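# Reorient a loose part on the upturned palm

## Task

Using only the right hand (its wrist camera, the camera's post and the arm's final link count as hand), rotate the loose part lying on the upturned palm until its orientation in the hand matches the two goal pictures. The task fails if the part touches anything besides the hand or leaves it. To finish, let it rest still for a moment on the palm or fingers, clear of the wrist, the camera and its post, with the palm pointing straight up and no hand motor reading moving or overload or accruing time toward a shutdown (a motor dead from the first reading is exempt), then declare it done. The hand is opened for you after that, and the orientation must survive the opening: apart from the part resting on the open hand, nothing the robot holds in place counts.

## Robot and tools

Robot: one arm carrying a right hand with index, middle, ring and thumb, driven by sixteen motors, plus a wrist camera on a post. Cameras: cam_high and cam_low (896x504) and cam_wrist (fisheye, 504x504). Pictures arrive in that order.

Frames. The scene frame has its origin on the table top beneath the arm base, +z up, +y to the left when facing along +x. Results report end_effector_position (metres) and end_effector_quat_wxyz there. The hand point sits in front of the palm, where thumb tip and index/middle tips meet in a pinch. Its own axes: +z along straight fingers toward the tips, +x across the palm away from the thumb, +y out of the palm face (palm surface at y = -0.062 m). Straight-finger knuckles are at z = -0.017 m, tips 0.139 m beyond; bending moves tips toward +y. A mast at the wrist (x +0.05 to +0.10, z -0.16 to -0.11, up to y = +0.06 m) can collide. Only fingertip caps grip well.

Row layout. Every commanded row is one list of 24 numbers, each in [-1, 1]: dx, dy, dz, rx, ry, rz, then index_mcp, index_abd, index_pip, index_dip, middle_mcp, middle_abd, middle_pip, middle_dip, ring_mcp, ring_abd, ring_pip, ring_dip, thumb_cmc, thumb_axl, thumb_mcp, thumb_ipl, current_limit, speed.
The first six are an offset, not a pose, in the hand point's own axes, counted from the hand point pose in the latest result that showed it (before any such result, or for a second call in the same reply, from the pose when the action begins). Every row counts from that same base, not from the prior row. 1.0 = 0.6 m for dx..dz and 180 degrees for rx..rz; rx, ry, rz form a single rotation vector. All zeros pulls the hand back to the base pose; it is not a pause.
The sixteen hinge numbers are absolute goal angles scaled linearly between each hinge's stops. Finger _mcp: -18 to +128 deg, straight at +0.75, toward -1 curls toward the palm. _abd: -60 to +60, straight 0.00, toward -1 spreads away from the thumb. _pip: -29 to +108, straight +0.58. _dip: -21 to +117, straight +0.70. thumb_cmc: -20 to +120, straight (flat beside palm) +0.71, toward -1 swings in front of the palm. thumb_axl rolls the thumb: -27 to +140, straight +0.68. thumb_mcp: -69 to +109, straight +0.23; thumb_ipl: -77 to +108, straight +0.17; with axl straight these bend the thumb toward +z at -1, with axl at -0.40 they bend it the way cmc swings.
current_limit maps -1..+1 to 0..550 mA (floor 11 mA) for all motors and also caps hinge speed; far below 0 a finger may not lift. speed sets the set-point rate to (speed+1)/2 of 5.9 rad/s. Start values: +0.4 and -0.6. Latest values persist.

Tools.
execute_actions {actions, pictures}: actions holds at most one item. [] just reads state. {"rows": [...], "steps": n}: up to 15 rows, n up to 15 control steps of 1/30 s (default 15); one row per step, the last repeated. {"steps": n} alone waits until n steps (max 300) have passed since the prior result, reply time included. pictures false drops the images. A refused call sends nothing.
move {target, speed}: target is one 24-number row as above (offset from the same base); the hand numbers go out at the start. The hand point follows a straight path lasting 0.5 to 10 s (cut off at 10 s), turning the short way. speed is in m/s, 0.002 to 0.5, default 0.25; turning up to twice that in rad/s. It does not avoid obstacles, may lag, stray or overshoot speed near full arm extension. A quicker move or a target deeper past contact hits harder. Result adds a move: line: done, off_target, moving, held or fault, plus limits (paced = pose clipped; held = some steps blocked, after which the arm may jump fast) and distance to target.
wait {seconds 0 to 10}: lets time run with nothing new sent.
zoom_image {camera, region [x0,y0,x1,y1]}: closer view of that camera's latest image, region up to 504x504 px.
show_instructions: shows the reference (goal) images.
finished_scene {scene}: pass the current scene's number to end and grade it; irreversible.

Motion facts. Each step the command is clipped to 70 mm and 16 deg from the measured pose; position beats orientation. Motions often end a centimetre or more off, usually low; the elbow may sag each action unless you re-aim at the wanted pose. After an action ends the arm only continues to the last clipped pose, so check and issue the rest. Fingers keep moving toward goals meanwhile.

Result lines. hand_goal (written goals; repeating them keeps a grip), hand_measured (actual positions; repeating them loosens), hand_current_ma (positive pushes toward -1), hand_state per motor: moving, goal, blocked or overload. Pressing harder happens only while the goal lies past the object's surface. Each motor accumulates seconds at 495 mA or more; at 5 s it shuts down for 10 s and then drives to its last goal. A motor showing overload from the first reading stays dead with current 0. HELD marks steps where the row was partly withheld; pose unreachable means the clearance check altered or blocked it. Hand target shows where the controller is heading. FAULT or HAND FAULT lines cancel later calls of that reply; when the arm stops, new hand numbers are lost. MOTOR HOT warns near overheating; the arm falls at 100 C.

Avoid: dropping the part or letting it touch anything but the hand, knocking items off the table, fast or hard contacts, sustained high finger currents, and thinking long while motors hold load. A stray push may occasionally nudge the part.

Each tool is called after "Emit:" by a JSON object that holds its "method" and its "body".

## Session

Emit:
{"method": "show_instructions", "body": {}}

Emit:
{"method": "execute_actions", "body": {"actions": []}}

Reference images for this scene: goal picture from the wrist camera place, goal picture looking into the palm.

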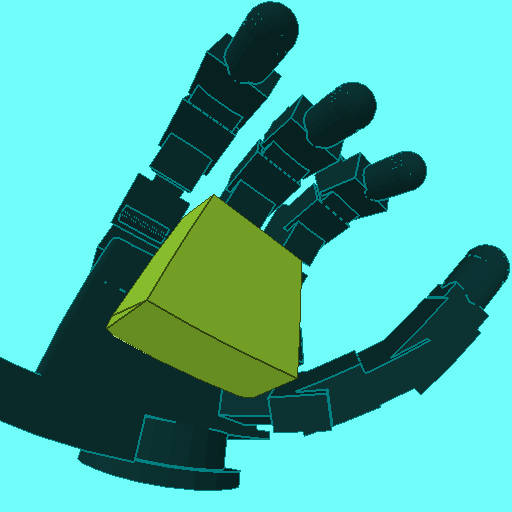

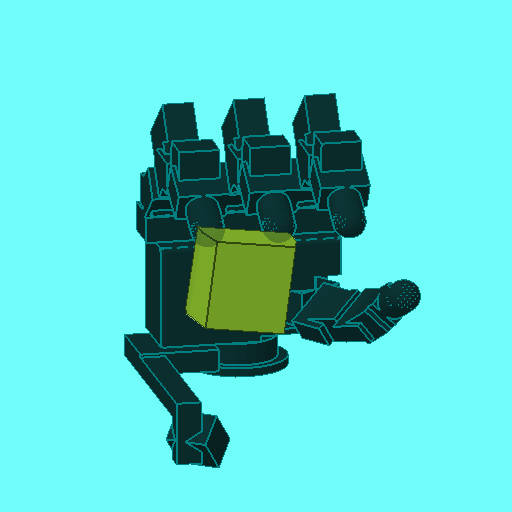

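Scene clock: 0.00 s of 4800.00 s.
end_effector_position=(+0.4927, +0.0406, +0.4906) hand_goal=(+0.046, +0.000, -0.008, +0.280, +0.046, +0.000, -0.008, +0.280, +0.046, +0.000, -0.008, +0.280, -0.104, +0.266, +0.032, -0.018) hand_measured=(+0.062, +0.000, -0.006, +0.282, +0.060, +0.000, -0.006, +0.282, +0.060, +0.000, -0.006, +0.282, -0.092, +0.270, +0.034, -0.016) hand_current_ma=(+91, +0, +13, +12, +81, +0, +13, +12, +81, +0, +13, +13, +67, +26, +11, +11) hand_state=(goal, goal, goal, goal, goal, goal, goal, goal, goal, goal, goal, goal, goal, goal, goal, goal) hand_current_limit=0.40 hand_speed=-0.60 end_effector_quat_wxyz=(+0.495, +0.463, +0.523, +0.517)
Joint positions: [ 0.086  1.124  0.617  0.518  0.049 -0.03 ]
Joint velocities: [-0.024  0.015  0.002 -0.002 -0.022 -0.007]
Joint torques (N m, as the arm reports them, + toward a larger angle): no reading
Motor temperatures (°C, as the motors report them): [23 24 32 25 21 21]
Hand target: +0.496, +0.041, +0.503; +0.500, +0.458, +0.517, +0.523

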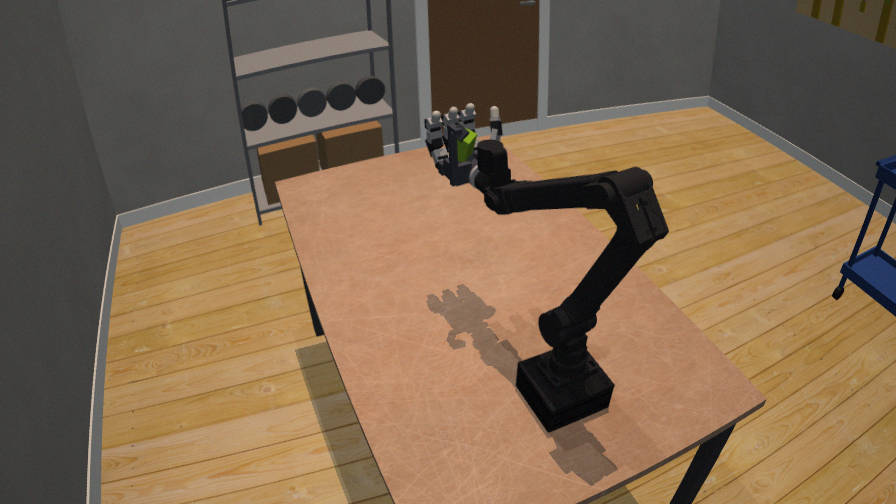

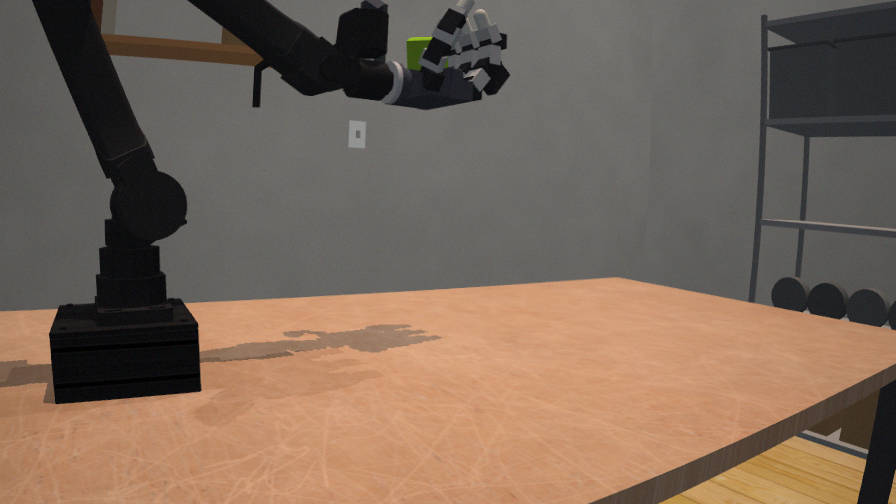

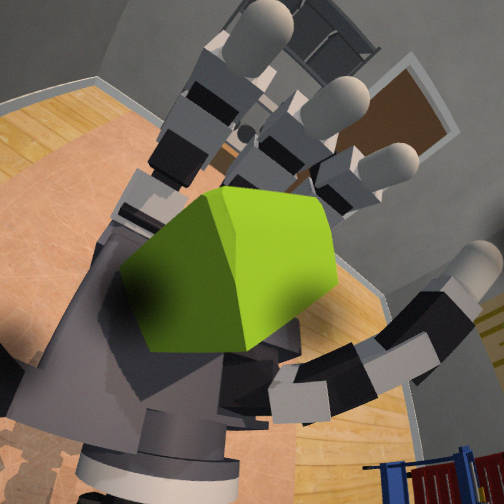

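Emit:
{"method": "zoom_image", "body": {"camera": "cam_wrist", "region": [90, 160, 370, 400]}}

Emit:
{"method": "zoom_image", "body": {"camera": "cam_high", "region": [420, 100, 520, 190]}}

Emit:
{"method": "zoom_image", "body": {"camera": "cam_low", "region": [380, 0, 520, 110]}}

Region (90, 160, 370, 400) of cam_wrist's 504x504 image, scaled by 1.800, with more detail than that image has; it fills the top 432 rows of this view, and the rest is white.

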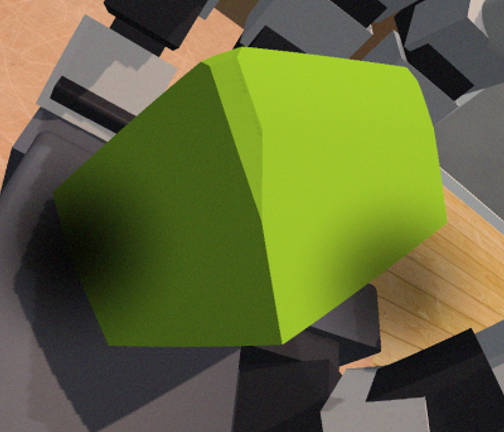

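Region (420, 100, 520, 190) of cam_high's 896x504 image, scaled by 5.040, with more detail than that image has; it fills the top 454 rows of this view, and the rest is white.

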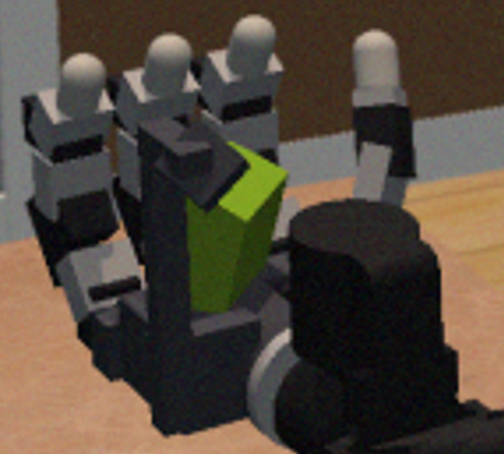

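Region (380, 0, 520, 110) of cam_low's 896x504 image, scaled by 3.600, with more detail than that image has; it fills the top 396 rows of this view, and the rest is white.

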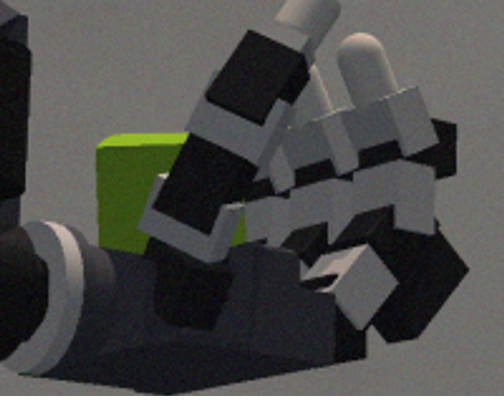

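Emit:
{"method": "move", "body": {"target": [0,0.01,0,0,0,0, 0.3,0,0.4,0.5, 0.1,0,0.4,0.5, 0.0,0,0.4,0.5, -0.55,0.14,0.3,0.17, 0.4,-0.75], "speed": 0.05}}

Emit:
{"method": "zoom_image", "body": {"camera": "cam_low", "region": [380, 0, 540, 120]}}

Scene clock: 33.57 s of 4800.00 s.
end_effector_position=(+0.4932, +0.0406, +0.4893) hand_goal=(+0.300, +0.000, +0.400, +0.500, +0.100, +0.000, +0.400, +0.500, +0.000, +0.000, +0.400, +0.500, -0.550, +0.140, +0.300, +0.170) hand_measured=(+0.310, +0.000, +0.400, +0.498, +0.106, +0.000, +0.400, +0.498, +0.014, +0.000, +0.398, +0.498, -0.546, +0.142, +0.298, +0.168) hand_current_ma=(+49, +0, -1, -12, +34, +0, -5, -13, +81, +0, -6, -15, +24, +14, -7, -11) hand_state=(goal, goal, goal, goal, goal, goal, goal, goal, goal, goal, goal, goal, goal, goal, goal, goal) hand_current_limit=0.40 hand_speed=-0.75 end_effector_quat_wxyz=(+0.494, +0.464, +0.525, +0.516)
Joint positions: [ 0.086  1.124  0.617  0.513  0.049 -0.03 ]
Joint velocities: [ 0.005 -0.015 -0.007  0.007  0.022  0.037]
Joint torques (N m, as the arm reports them, + toward a larger angle): [  2.24 -10.04  11.97   1.58   0.09  -0.06]
Motor temperatures (°C, as the motors report them): [23 25 41 25 21 21]
Hand target: +0.492, +0.041, +0.497; +0.495, +0.463, +0.523, +0.517
Off the commanded pose: 0.007 m, 0 deg.
move: done

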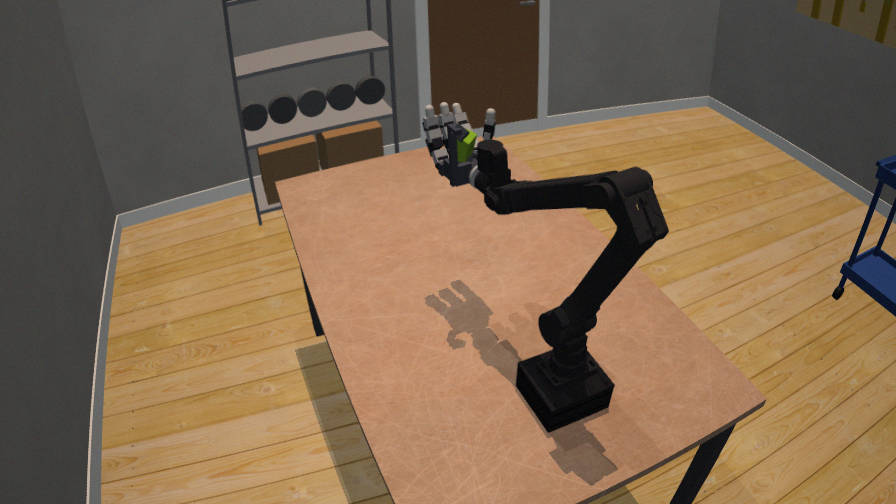

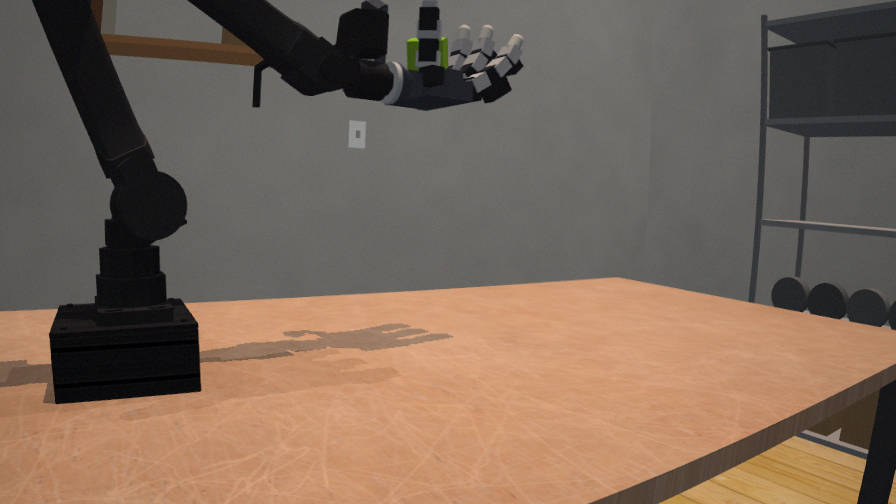

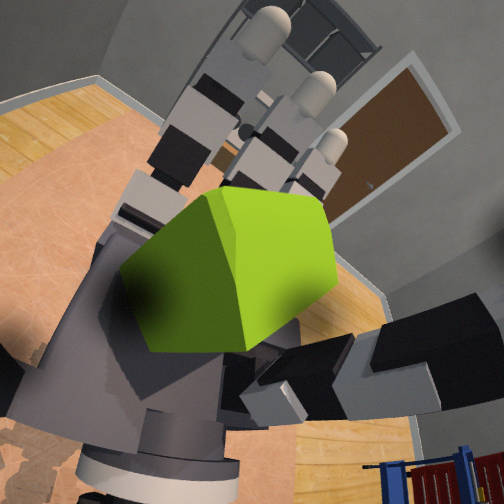

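Region (380, 0, 540, 120) of cam_low's 896x504 image, scaled by 3.150, with more detail than that image has; it fills the top 378 rows of this view, and the rest is white.

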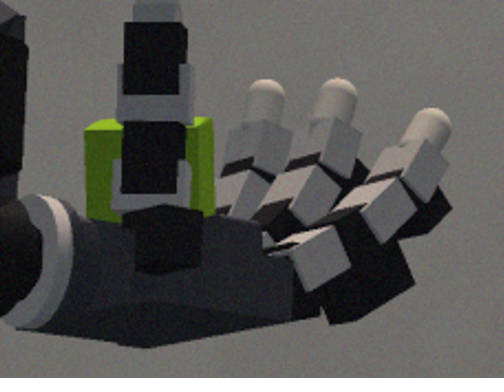

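Emit:
{"method": "move", "body": {"target": [0,0.01,0,0,0,0, 0.3,0,0.4,0.5, 0.1,0,0.4,0.5, 0.0,0,0.4,0.5, -0.6,0.14,-0.2,0.4, 0.4,-0.85], "speed": 0.05}}

Emit:
{"method": "zoom_image", "body": {"camera": "cam_low", "region": [380, 0, 540, 120]}}

Scene clock: 40.67 s of 4800.00 s.
end_effector_position=(+0.4936, +0.0407, +0.4881) hand_goal=(+0.300, +0.000, +0.400, +0.500, +0.100, +0.000, +0.400, +0.500, +0.000, +0.000, +0.400, +0.500, -0.600, +0.140, -0.200, +0.400) hand_measured=(+0.310, +0.000, +0.400, +0.498, +0.106, +0.000, +0.400, +0.498, +0.014, +0.000, +0.398, +0.498, -0.582, +0.140, -0.058, +0.402) hand_current_ma=(+49, +0, -1, -12, +34, +0, -5, -13, +81, +0, -6, -15, +103, -3, +384, +19) hand_state=(goal, goal, goal, goal, goal, goal, goal, goal, goal, goal, goal, goal, goal, goal, blocked, goal) hand_current_limit=0.40 hand_speed=-0.85 end_effector_quat_wxyz=(+0.492, +0.465, +0.526, +0.514)
Joint positions: [ 0.086  1.124  0.617  0.508  0.049 -0.03 ]
Joint velocities: [ 0.015 -0.005 -0.002 -0.012 -0.081 -0.037]
Joint torques (N m, as the arm reports them, + toward a larger angle): [ 1.89 -9.97 11.95  1.61  0.08 -0.05]
Motor temperatures (°C, as the motors report them): [23 25 41 25 21 21]
Hand target: +0.493, +0.041, +0.495; +0.494, +0.464, +0.525, +0.516
Off the commanded pose: 0.007 m, 0 deg.
move: done

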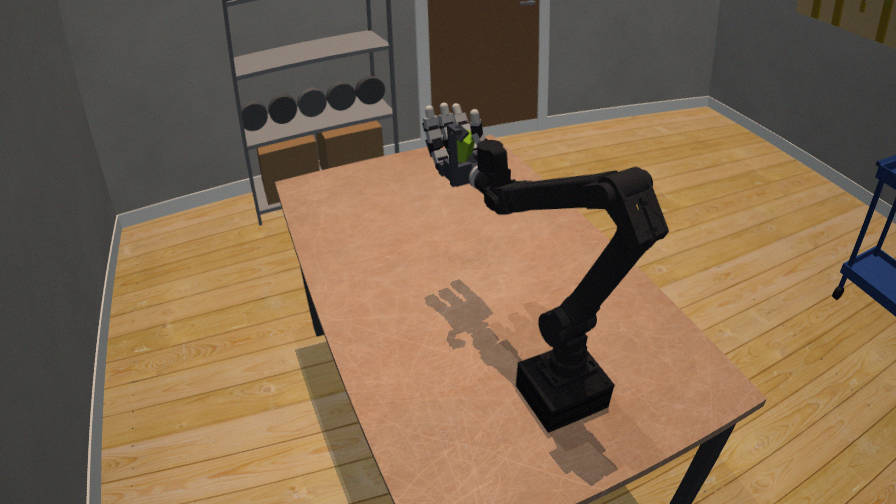

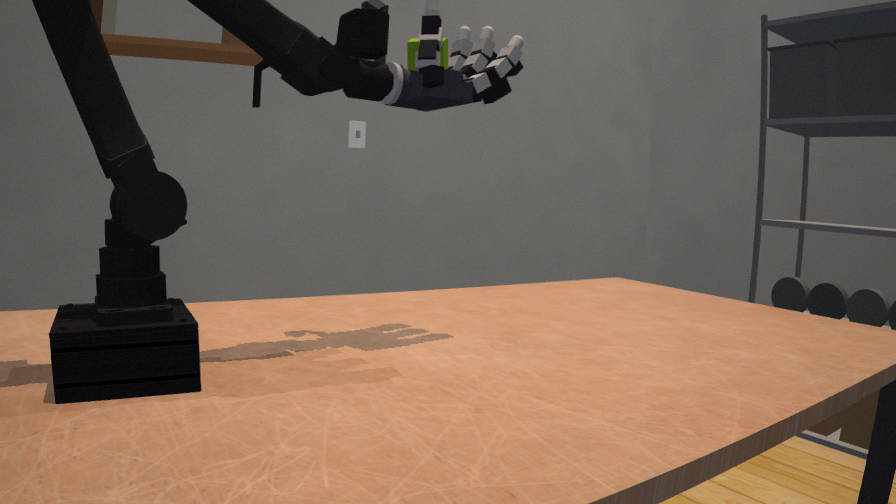

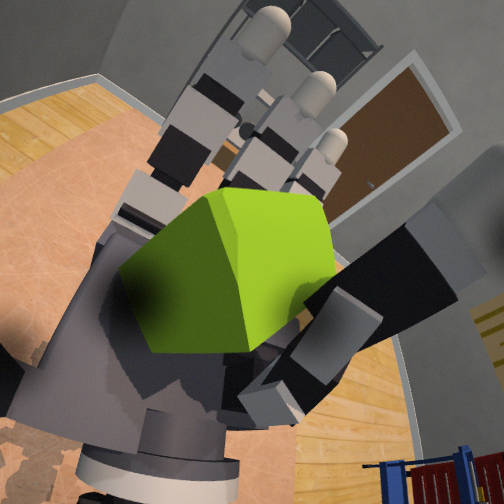

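Region (380, 0, 540, 120) of cam_low's 896x504 image, scaled by 3.150, with more detail than that image has; it fills the top 378 rows of this view, and the rest is white.

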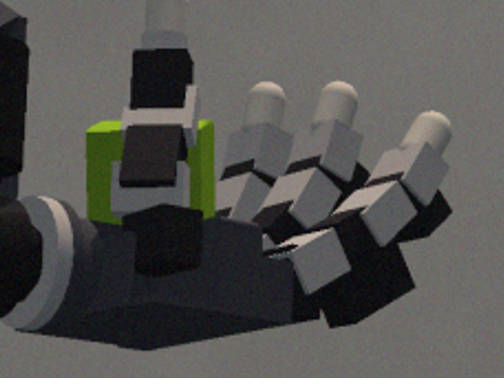

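Emit:
{"method": "move", "body": {"target": [0,-0.05,0,0.2,0,-0.04, -0.45,0,0.5,0.6, -0.45,0,0.5,0.6, -0.45,0,0.5,0.6, -0.3,0.27,0.3,0.17, 0.4,-0.7], "speed": 0.1}}

Scene clock: 56.10 s of 4800.00 s.
end_effector_position=(+0.4825, +0.0399, +0.4066) hand_goal=(-0.450, +0.000, +0.500, +0.600, -0.450, +0.000, +0.500, +0.600, -0.450, +0.000, +0.500, +0.600, -0.300, +0.270, +0.300, +0.170) hand_measured=(-0.436, +0.000, +0.500, +0.598, -0.440, +0.000, +0.500, +0.598, -0.438, +0.000, +0.500, +0.598, -0.298, +0.268, +0.298, +0.172) hand_current_ma=(+73, +0, -1, -12, +58, +0, +1, -12, +70, +0, +0, -13, +10, -12, -10, +10) hand_state=(goal, goal, goal, goal, goal, goal, goal, goal, goal, goal, goal, goal, goal, goal, goal, goal) hand_current_limit=0.40 hand_speed=-0.70 end_effector_quat_wxyz=(+0.327, +0.569, +0.701, +0.278)
Joint positions: [ 0.086  0.982  0.795 -0.512  0.079 -0.107]
Joint velocities: [-0.005 -0.005 -0.002 -0.017 -0.066 -0.037]
Joint torques (N m, as the arm reports them, + toward a larger angle): [ 1.78 -7.95 18.37  1.4   0.27 -0.02]
Motor temperatures (°C, as the motors report them): [23 25 43 25 21 21]
Hand target: +0.491, +0.040, +0.457; +0.353, +0.559, +0.688, +0.299
Off the commanded pose: 0.053 m, 4 deg.
move: off_target

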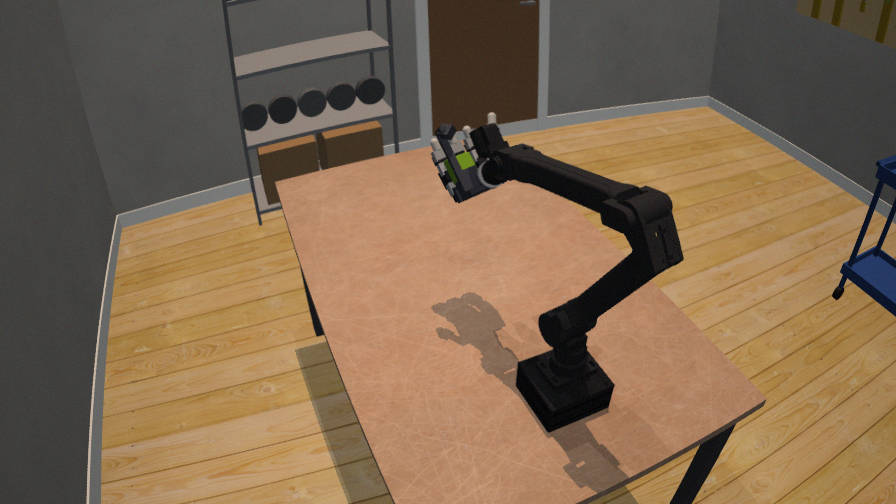

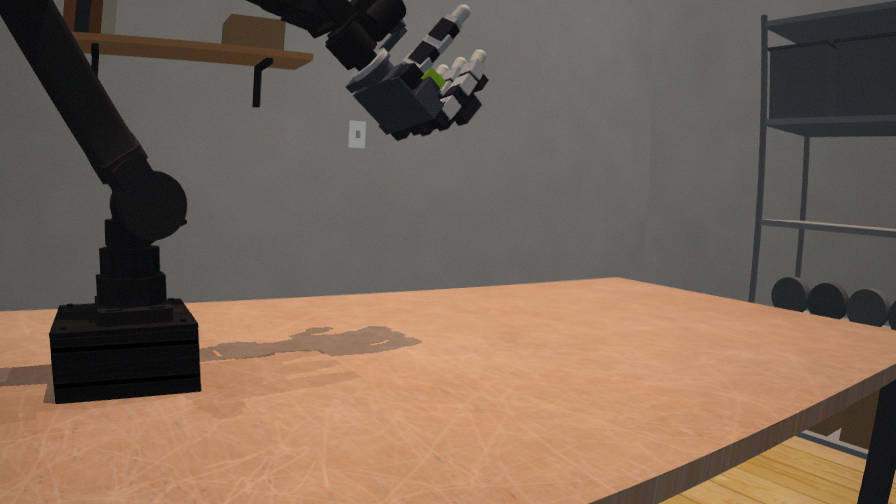

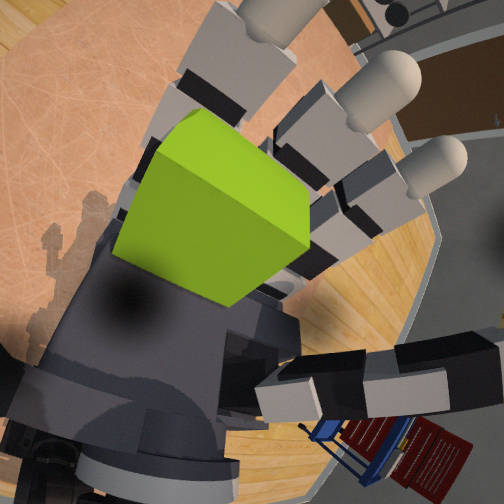

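Emit:
{"method": "move", "body": {"target": [0,0.04,-0.03,-0.02,0,0.04, 0.1,0,0.5,0.6, 0.1,0,0.5,0.6, 0.1,0,0.5,0.6, -0.1,0.27,0.3,0.17, 0.4,-0.88], "speed": 0.05}}

Emit:
{"method": "move", "body": {"target": [0,0.12,-0.03,-0.22,0,0, 0.65,0,0.5,0.6, 0.65,0,0.5,0.6, 0.65,0,0.5,0.6, -0.1,0.27,0.3,0.17, 0.4,-0.94], "speed": 0.1}}

Emit:
{"method": "zoom_image", "body": {"camera": "cam_low", "region": [380, 0, 580, 150]}}

Scene clock: 69.07 s of 4800.00 s.
end_effector_position=(+0.4804, +0.0391, +0.4057) hand_goal=(+0.100, +0.000, +0.500, +0.600, +0.100, +0.000, +0.500, +0.600, +0.100, +0.000, +0.500, +0.600, -0.100, +0.270, +0.300, +0.170) hand_measured=(+0.110, +0.000, +0.500, +0.598, +0.112, +0.000, +0.500, +0.598, +0.112, +0.000, +0.502, +0.598, -0.098, +0.268, +0.298, +0.172) hand_current_ma=(+59, +0, +3, -11, +69, +0, +5, -11, +73, +0, +5, -12, +13, -12, -10, +9) hand_state=(goal, goal, goal, goal, goal, goal, goal, goal, goal, goal, goal, goal, goal, goal, goal, goal) hand_current_limit=0.40 hand_speed=-0.88 end_effector_quat_wxyz=(+0.313, +0.608, +0.667, +0.295)
Joint positions: [ 0.119  0.982  0.795 -0.513  0.108  0.027]
Joint velocities: [ 0.015 -0.005 -0.007 -0.012 -0.022 -0.037]
Joint torques (N m, as the arm reports them, + toward a larger angle): [ 2.64 -8.63 14.43  2.38  0.39  0.06]
Motor temperatures (°C, as the motors report them): [23 25 48 25 21 21]
Hand target: +0.483, +0.044, +0.436; +0.327, +0.602, +0.655, +0.320
Off the commanded pose: 0.031 m, 4 deg.
move: off_target

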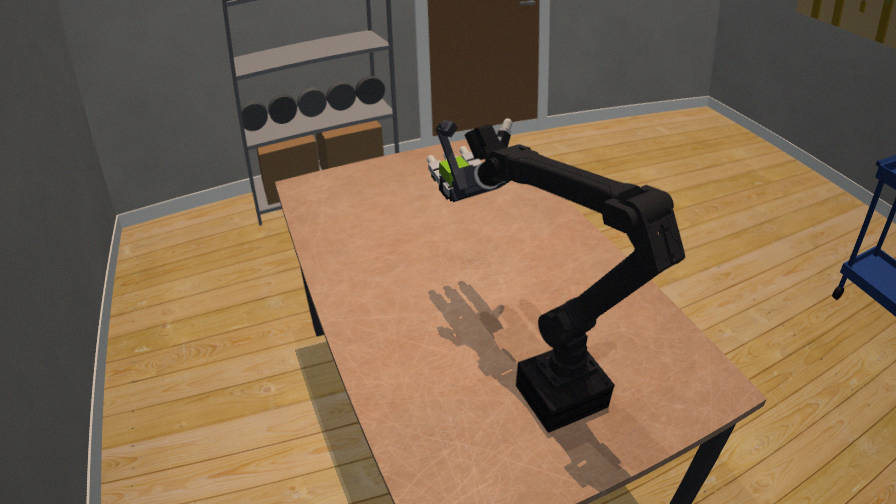

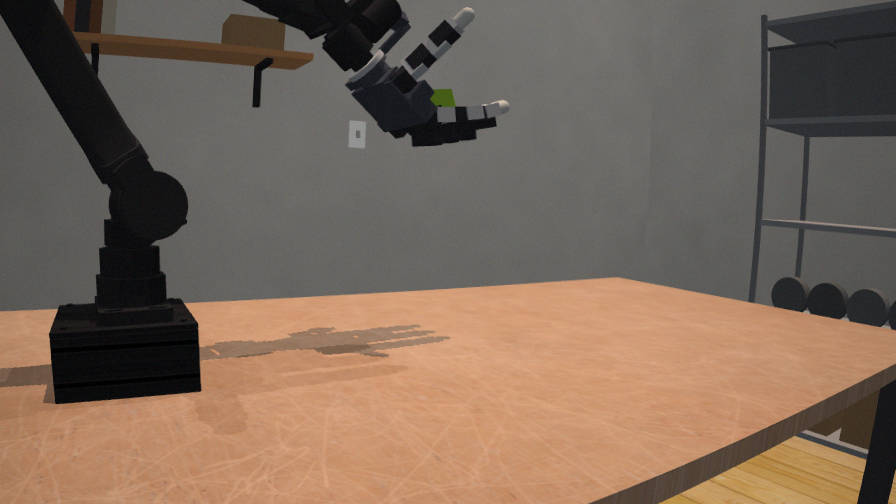

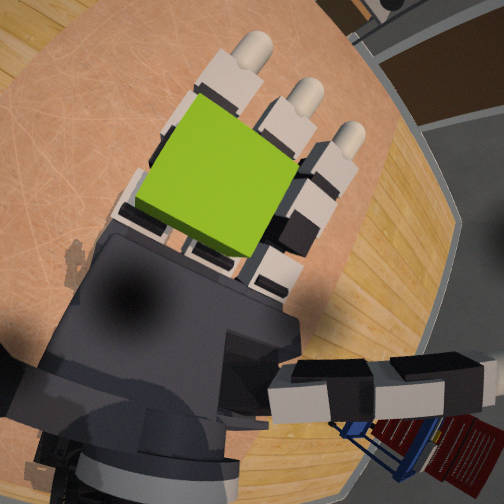

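Scene clock: 73.27 s of 4800.00 s.
end_effector_position=(+0.5107, +0.0490, +0.4778) hand_goal=(+0.650, +0.000, +0.500, +0.600, +0.650, +0.000, +0.500, +0.600, +0.650, +0.000, +0.500, +0.600, -0.100, +0.270, +0.300, +0.170) hand_measured=(+0.660, +0.000, +0.500, +0.598, +0.662, +0.000, +0.502, +0.598, +0.662, +0.000, +0.502, +0.598, -0.096, +0.268, +0.300, +0.172) hand_current_ma=(+58, +0, +3, -11, +69, +0, +5, -11, +73, +0, +6, -12, +23, -12, +0, +9) hand_state=(goal, goal, goal, goal, goal, goal, goal, goal, goal, goal, goal, goal, goal, goal, goal, goal) hand_current_limit=0.40 hand_speed=-0.94 end_effector_quat_wxyz=(+0.498, +0.469, +0.530, +0.501)
Joint positions: [ 0.109  1.189  0.644  0.53   0.092 -0.048]
Joint velocities: [-0.015  0.005 -0.007  0.002  0.081 -0.051]
Joint torques (N m, as the arm reports them, + toward a larger angle): [ 1.22 -8.72 10.12  3.59 -0.05 -0.19]
Motor temperatures (°C, as the motors report them): [23 25 46 25 21 21]
Hand target: +0.511, +0.044, +0.473; +0.505, +0.467, +0.527, +0.500
Off the commanded pose: 0.006 m, 1 deg.
move: done

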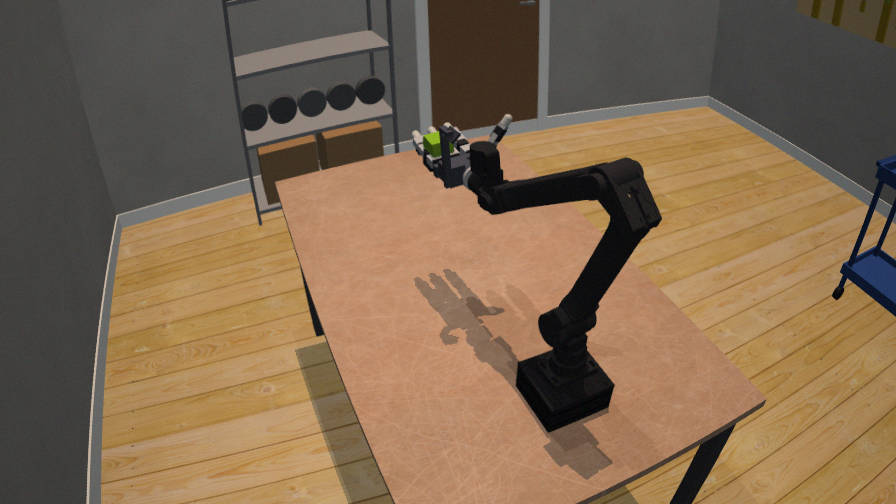

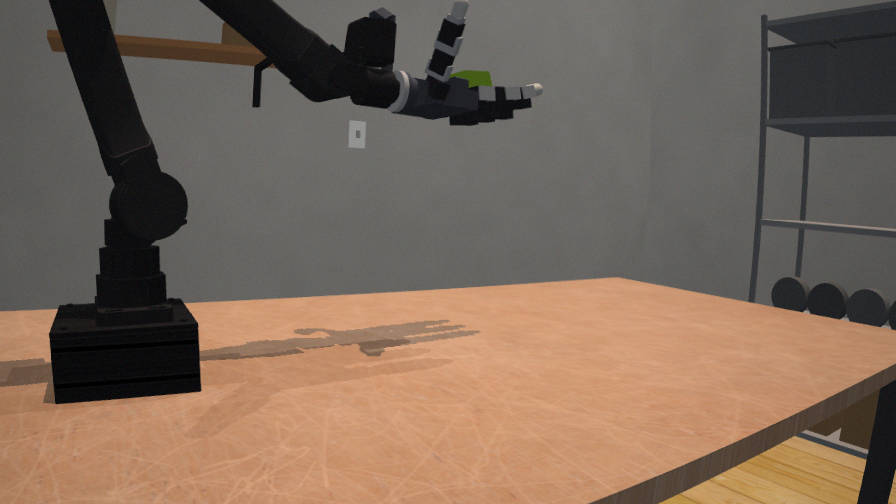

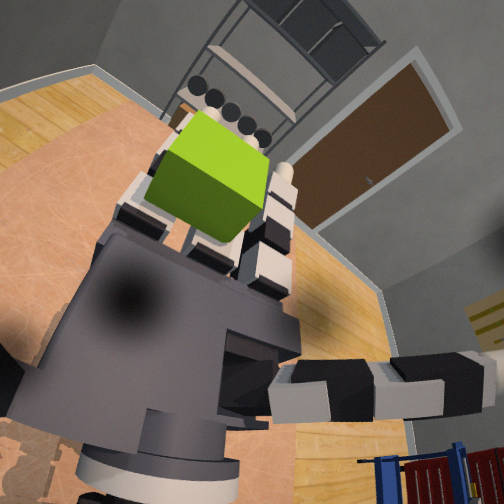

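Region (380, 0, 580, 150) of cam_low's 896x504 image, scaled by 2.520, with more detail than that image has; it fills the top 378 rows of this view, and the rest is white.

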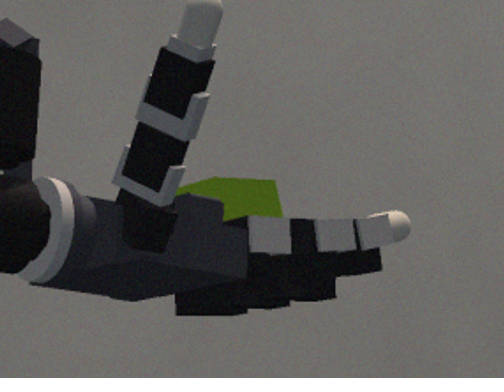

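Emit:
{"method": "move", "body": {"target": [0,0.04,-0.02,-0.12,0,0, 0.76,0,0.5,0.6, 0.76,0,0.1,0.0, 0.76,0,0.1,0.0, -0.6,0.27,0.2,0.17, 0.4,-0.88], "speed": 0.08}}

Emit:
{"method": "zoom_image", "body": {"camera": "cam_low", "region": [380, 0, 580, 150]}}

Scene clock: 83.23 s of 4800.00 s.
end_effector_position=(+0.4977, +0.0534, +0.4992) hand_goal=(+0.760, +0.000, +0.500, +0.600, +0.760, +0.000, +0.100, +0.000, +0.760, +0.000, +0.100, +0.000, -0.600, +0.270, +0.200, +0.170) hand_measured=(+0.772, +0.000, +0.500, +0.598, +0.772, +0.000, +0.106, +0.002, +0.772, +0.000, +0.106, +0.002, -0.598, +0.268, +0.204, +0.172) hand_current_ma=(+61, +0, +4, -11, +69, +0, +32, +13, +73, +0, +31, +14, +10, -12, +21, +9) hand_state=(goal, goal, goal, goal, goal, goal, goal, goal, goal, goal, goal, goal, goal, goal, goal, goal) hand_current_limit=0.40 hand_speed=-0.88 end_effector_quat_wxyz=(+0.570, +0.375, +0.434, +0.588)
Joint positions: [ 0.109  1.404  0.637  1.103  0.067 -0.07 ]
Joint velocities: [-0.005 -0.005 -0.017  0.007 -0.066 -0.022]
Joint torques (N m, as the arm reports them, + toward a larger angle): [  1.37 -10.45  10.2    3.27  -0.12  -0.14]
Motor temperatures (°C, as the motors report them): [23 25 43 26 21 21]
Hand target: +0.498, +0.049, +0.501; +0.579, +0.369, +0.426, +0.589
Off the commanded pose: 0.005 m, 2 deg.
move: done

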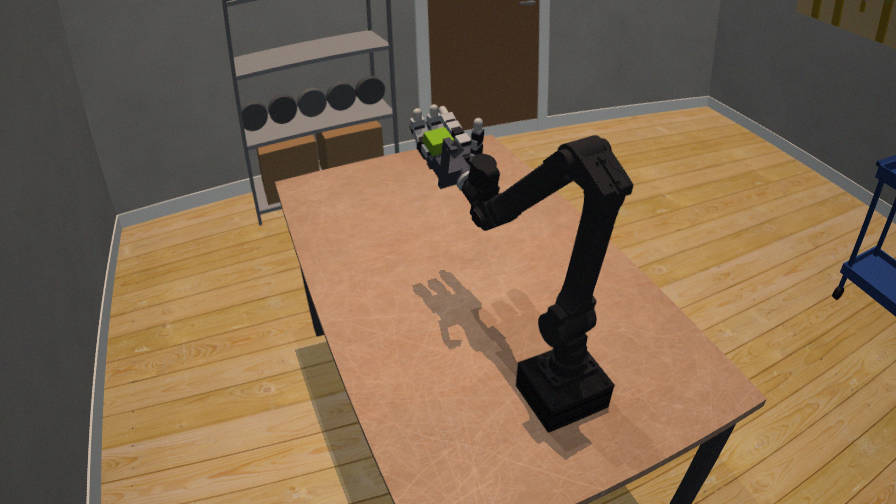

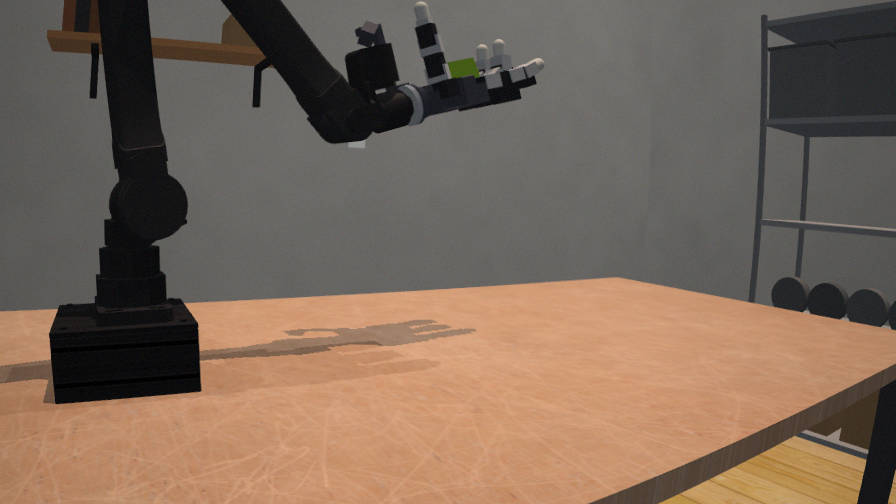

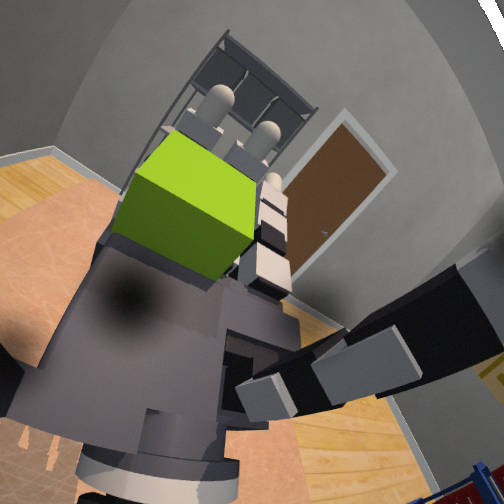

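Region (380, 0, 580, 150) of cam_low's 896x504 image, scaled by 2.520, with more detail than that image has; it fills the top 378 rows of this view, and the rest is white.

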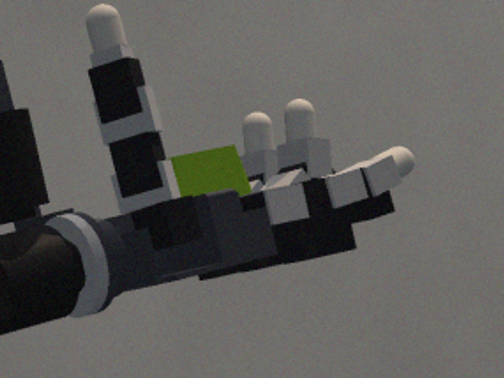

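Emit:
{"method": "move", "body": {"target": [0,0.01,0,-0.01,0,0, 0.5,0,0.5,0.6, 0.76,0,0.1,0.0, 0.3,0,-0.4,0.5, -0.6,0.27,0.2,0.17, 0.4,-0.88], "speed": 0.05}}

Scene clock: 89.00 s of 4800.00 s.
end_effector_position=(+0.4974, +0.0534, +0.4995) hand_goal=(+0.500, +0.000, +0.500, +0.600, +0.760, +0.000, +0.100, +0.000, +0.300, +0.000, -0.400, +0.500, -0.600, +0.270, +0.200, +0.170) hand_measured=(+0.526, +0.000, +0.500, +0.598, +0.772, +0.000, +0.106, +0.002, +0.316, +0.000, -0.398, +0.496, -0.598, +0.268, +0.204, +0.172) hand_current_ma=(+142, +0, +4, -11, +69, +0, +33, +14, +96, +0, +7, -20, +10, -12, +21, +9) hand_state=(blocked, goal, goal, goal, goal, goal, goal, goal, goal, goal, goal, goal, goal, goal, goal, goal) hand_current_limit=0.40 hand_speed=-0.88 end_effector_quat_wxyz=(+0.571, +0.375, +0.434, +0.588)
Joint positions: [ 0.109  1.404  0.637  1.104  0.067 -0.07 ]
Joint velocities: [-0.005 -0.005 -0.022 -0.012  0.007  0.007]
Joint torques (N m, as the arm reports them, + toward a larger angle): [  2.05 -11.57   9.86   3.05  -0.06  -0.09]
Motor temperatures (°C, as the motors report them): [23 25 42 26 21 21]
Hand target: +0.496, +0.053, +0.505; +0.576, +0.367, +0.425, +0.594
Off the commanded pose: 0.006 m, 2 deg.
move: done

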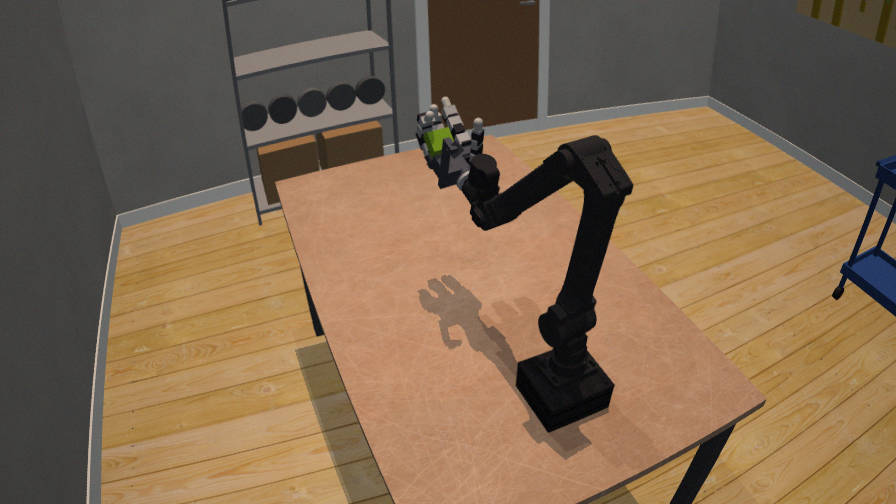

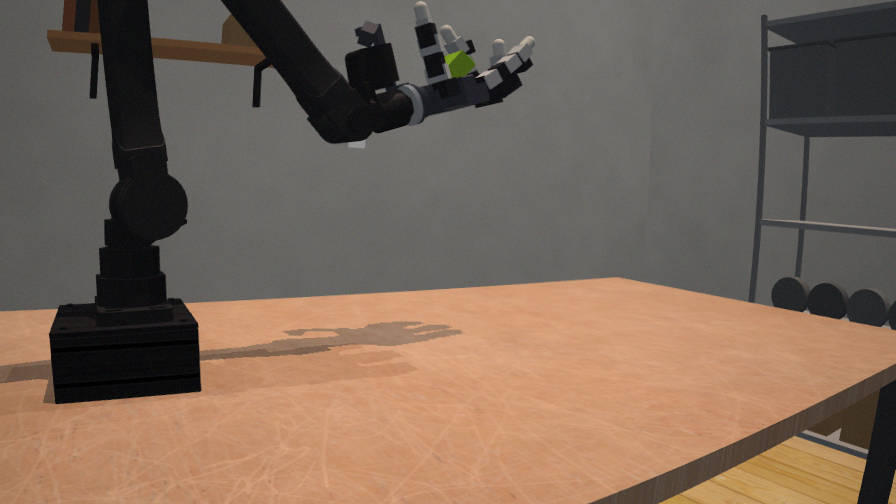

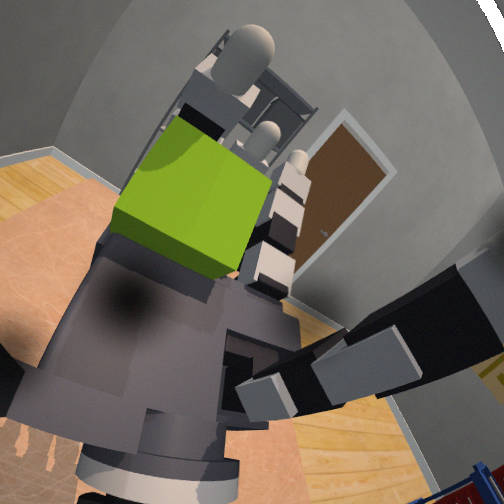

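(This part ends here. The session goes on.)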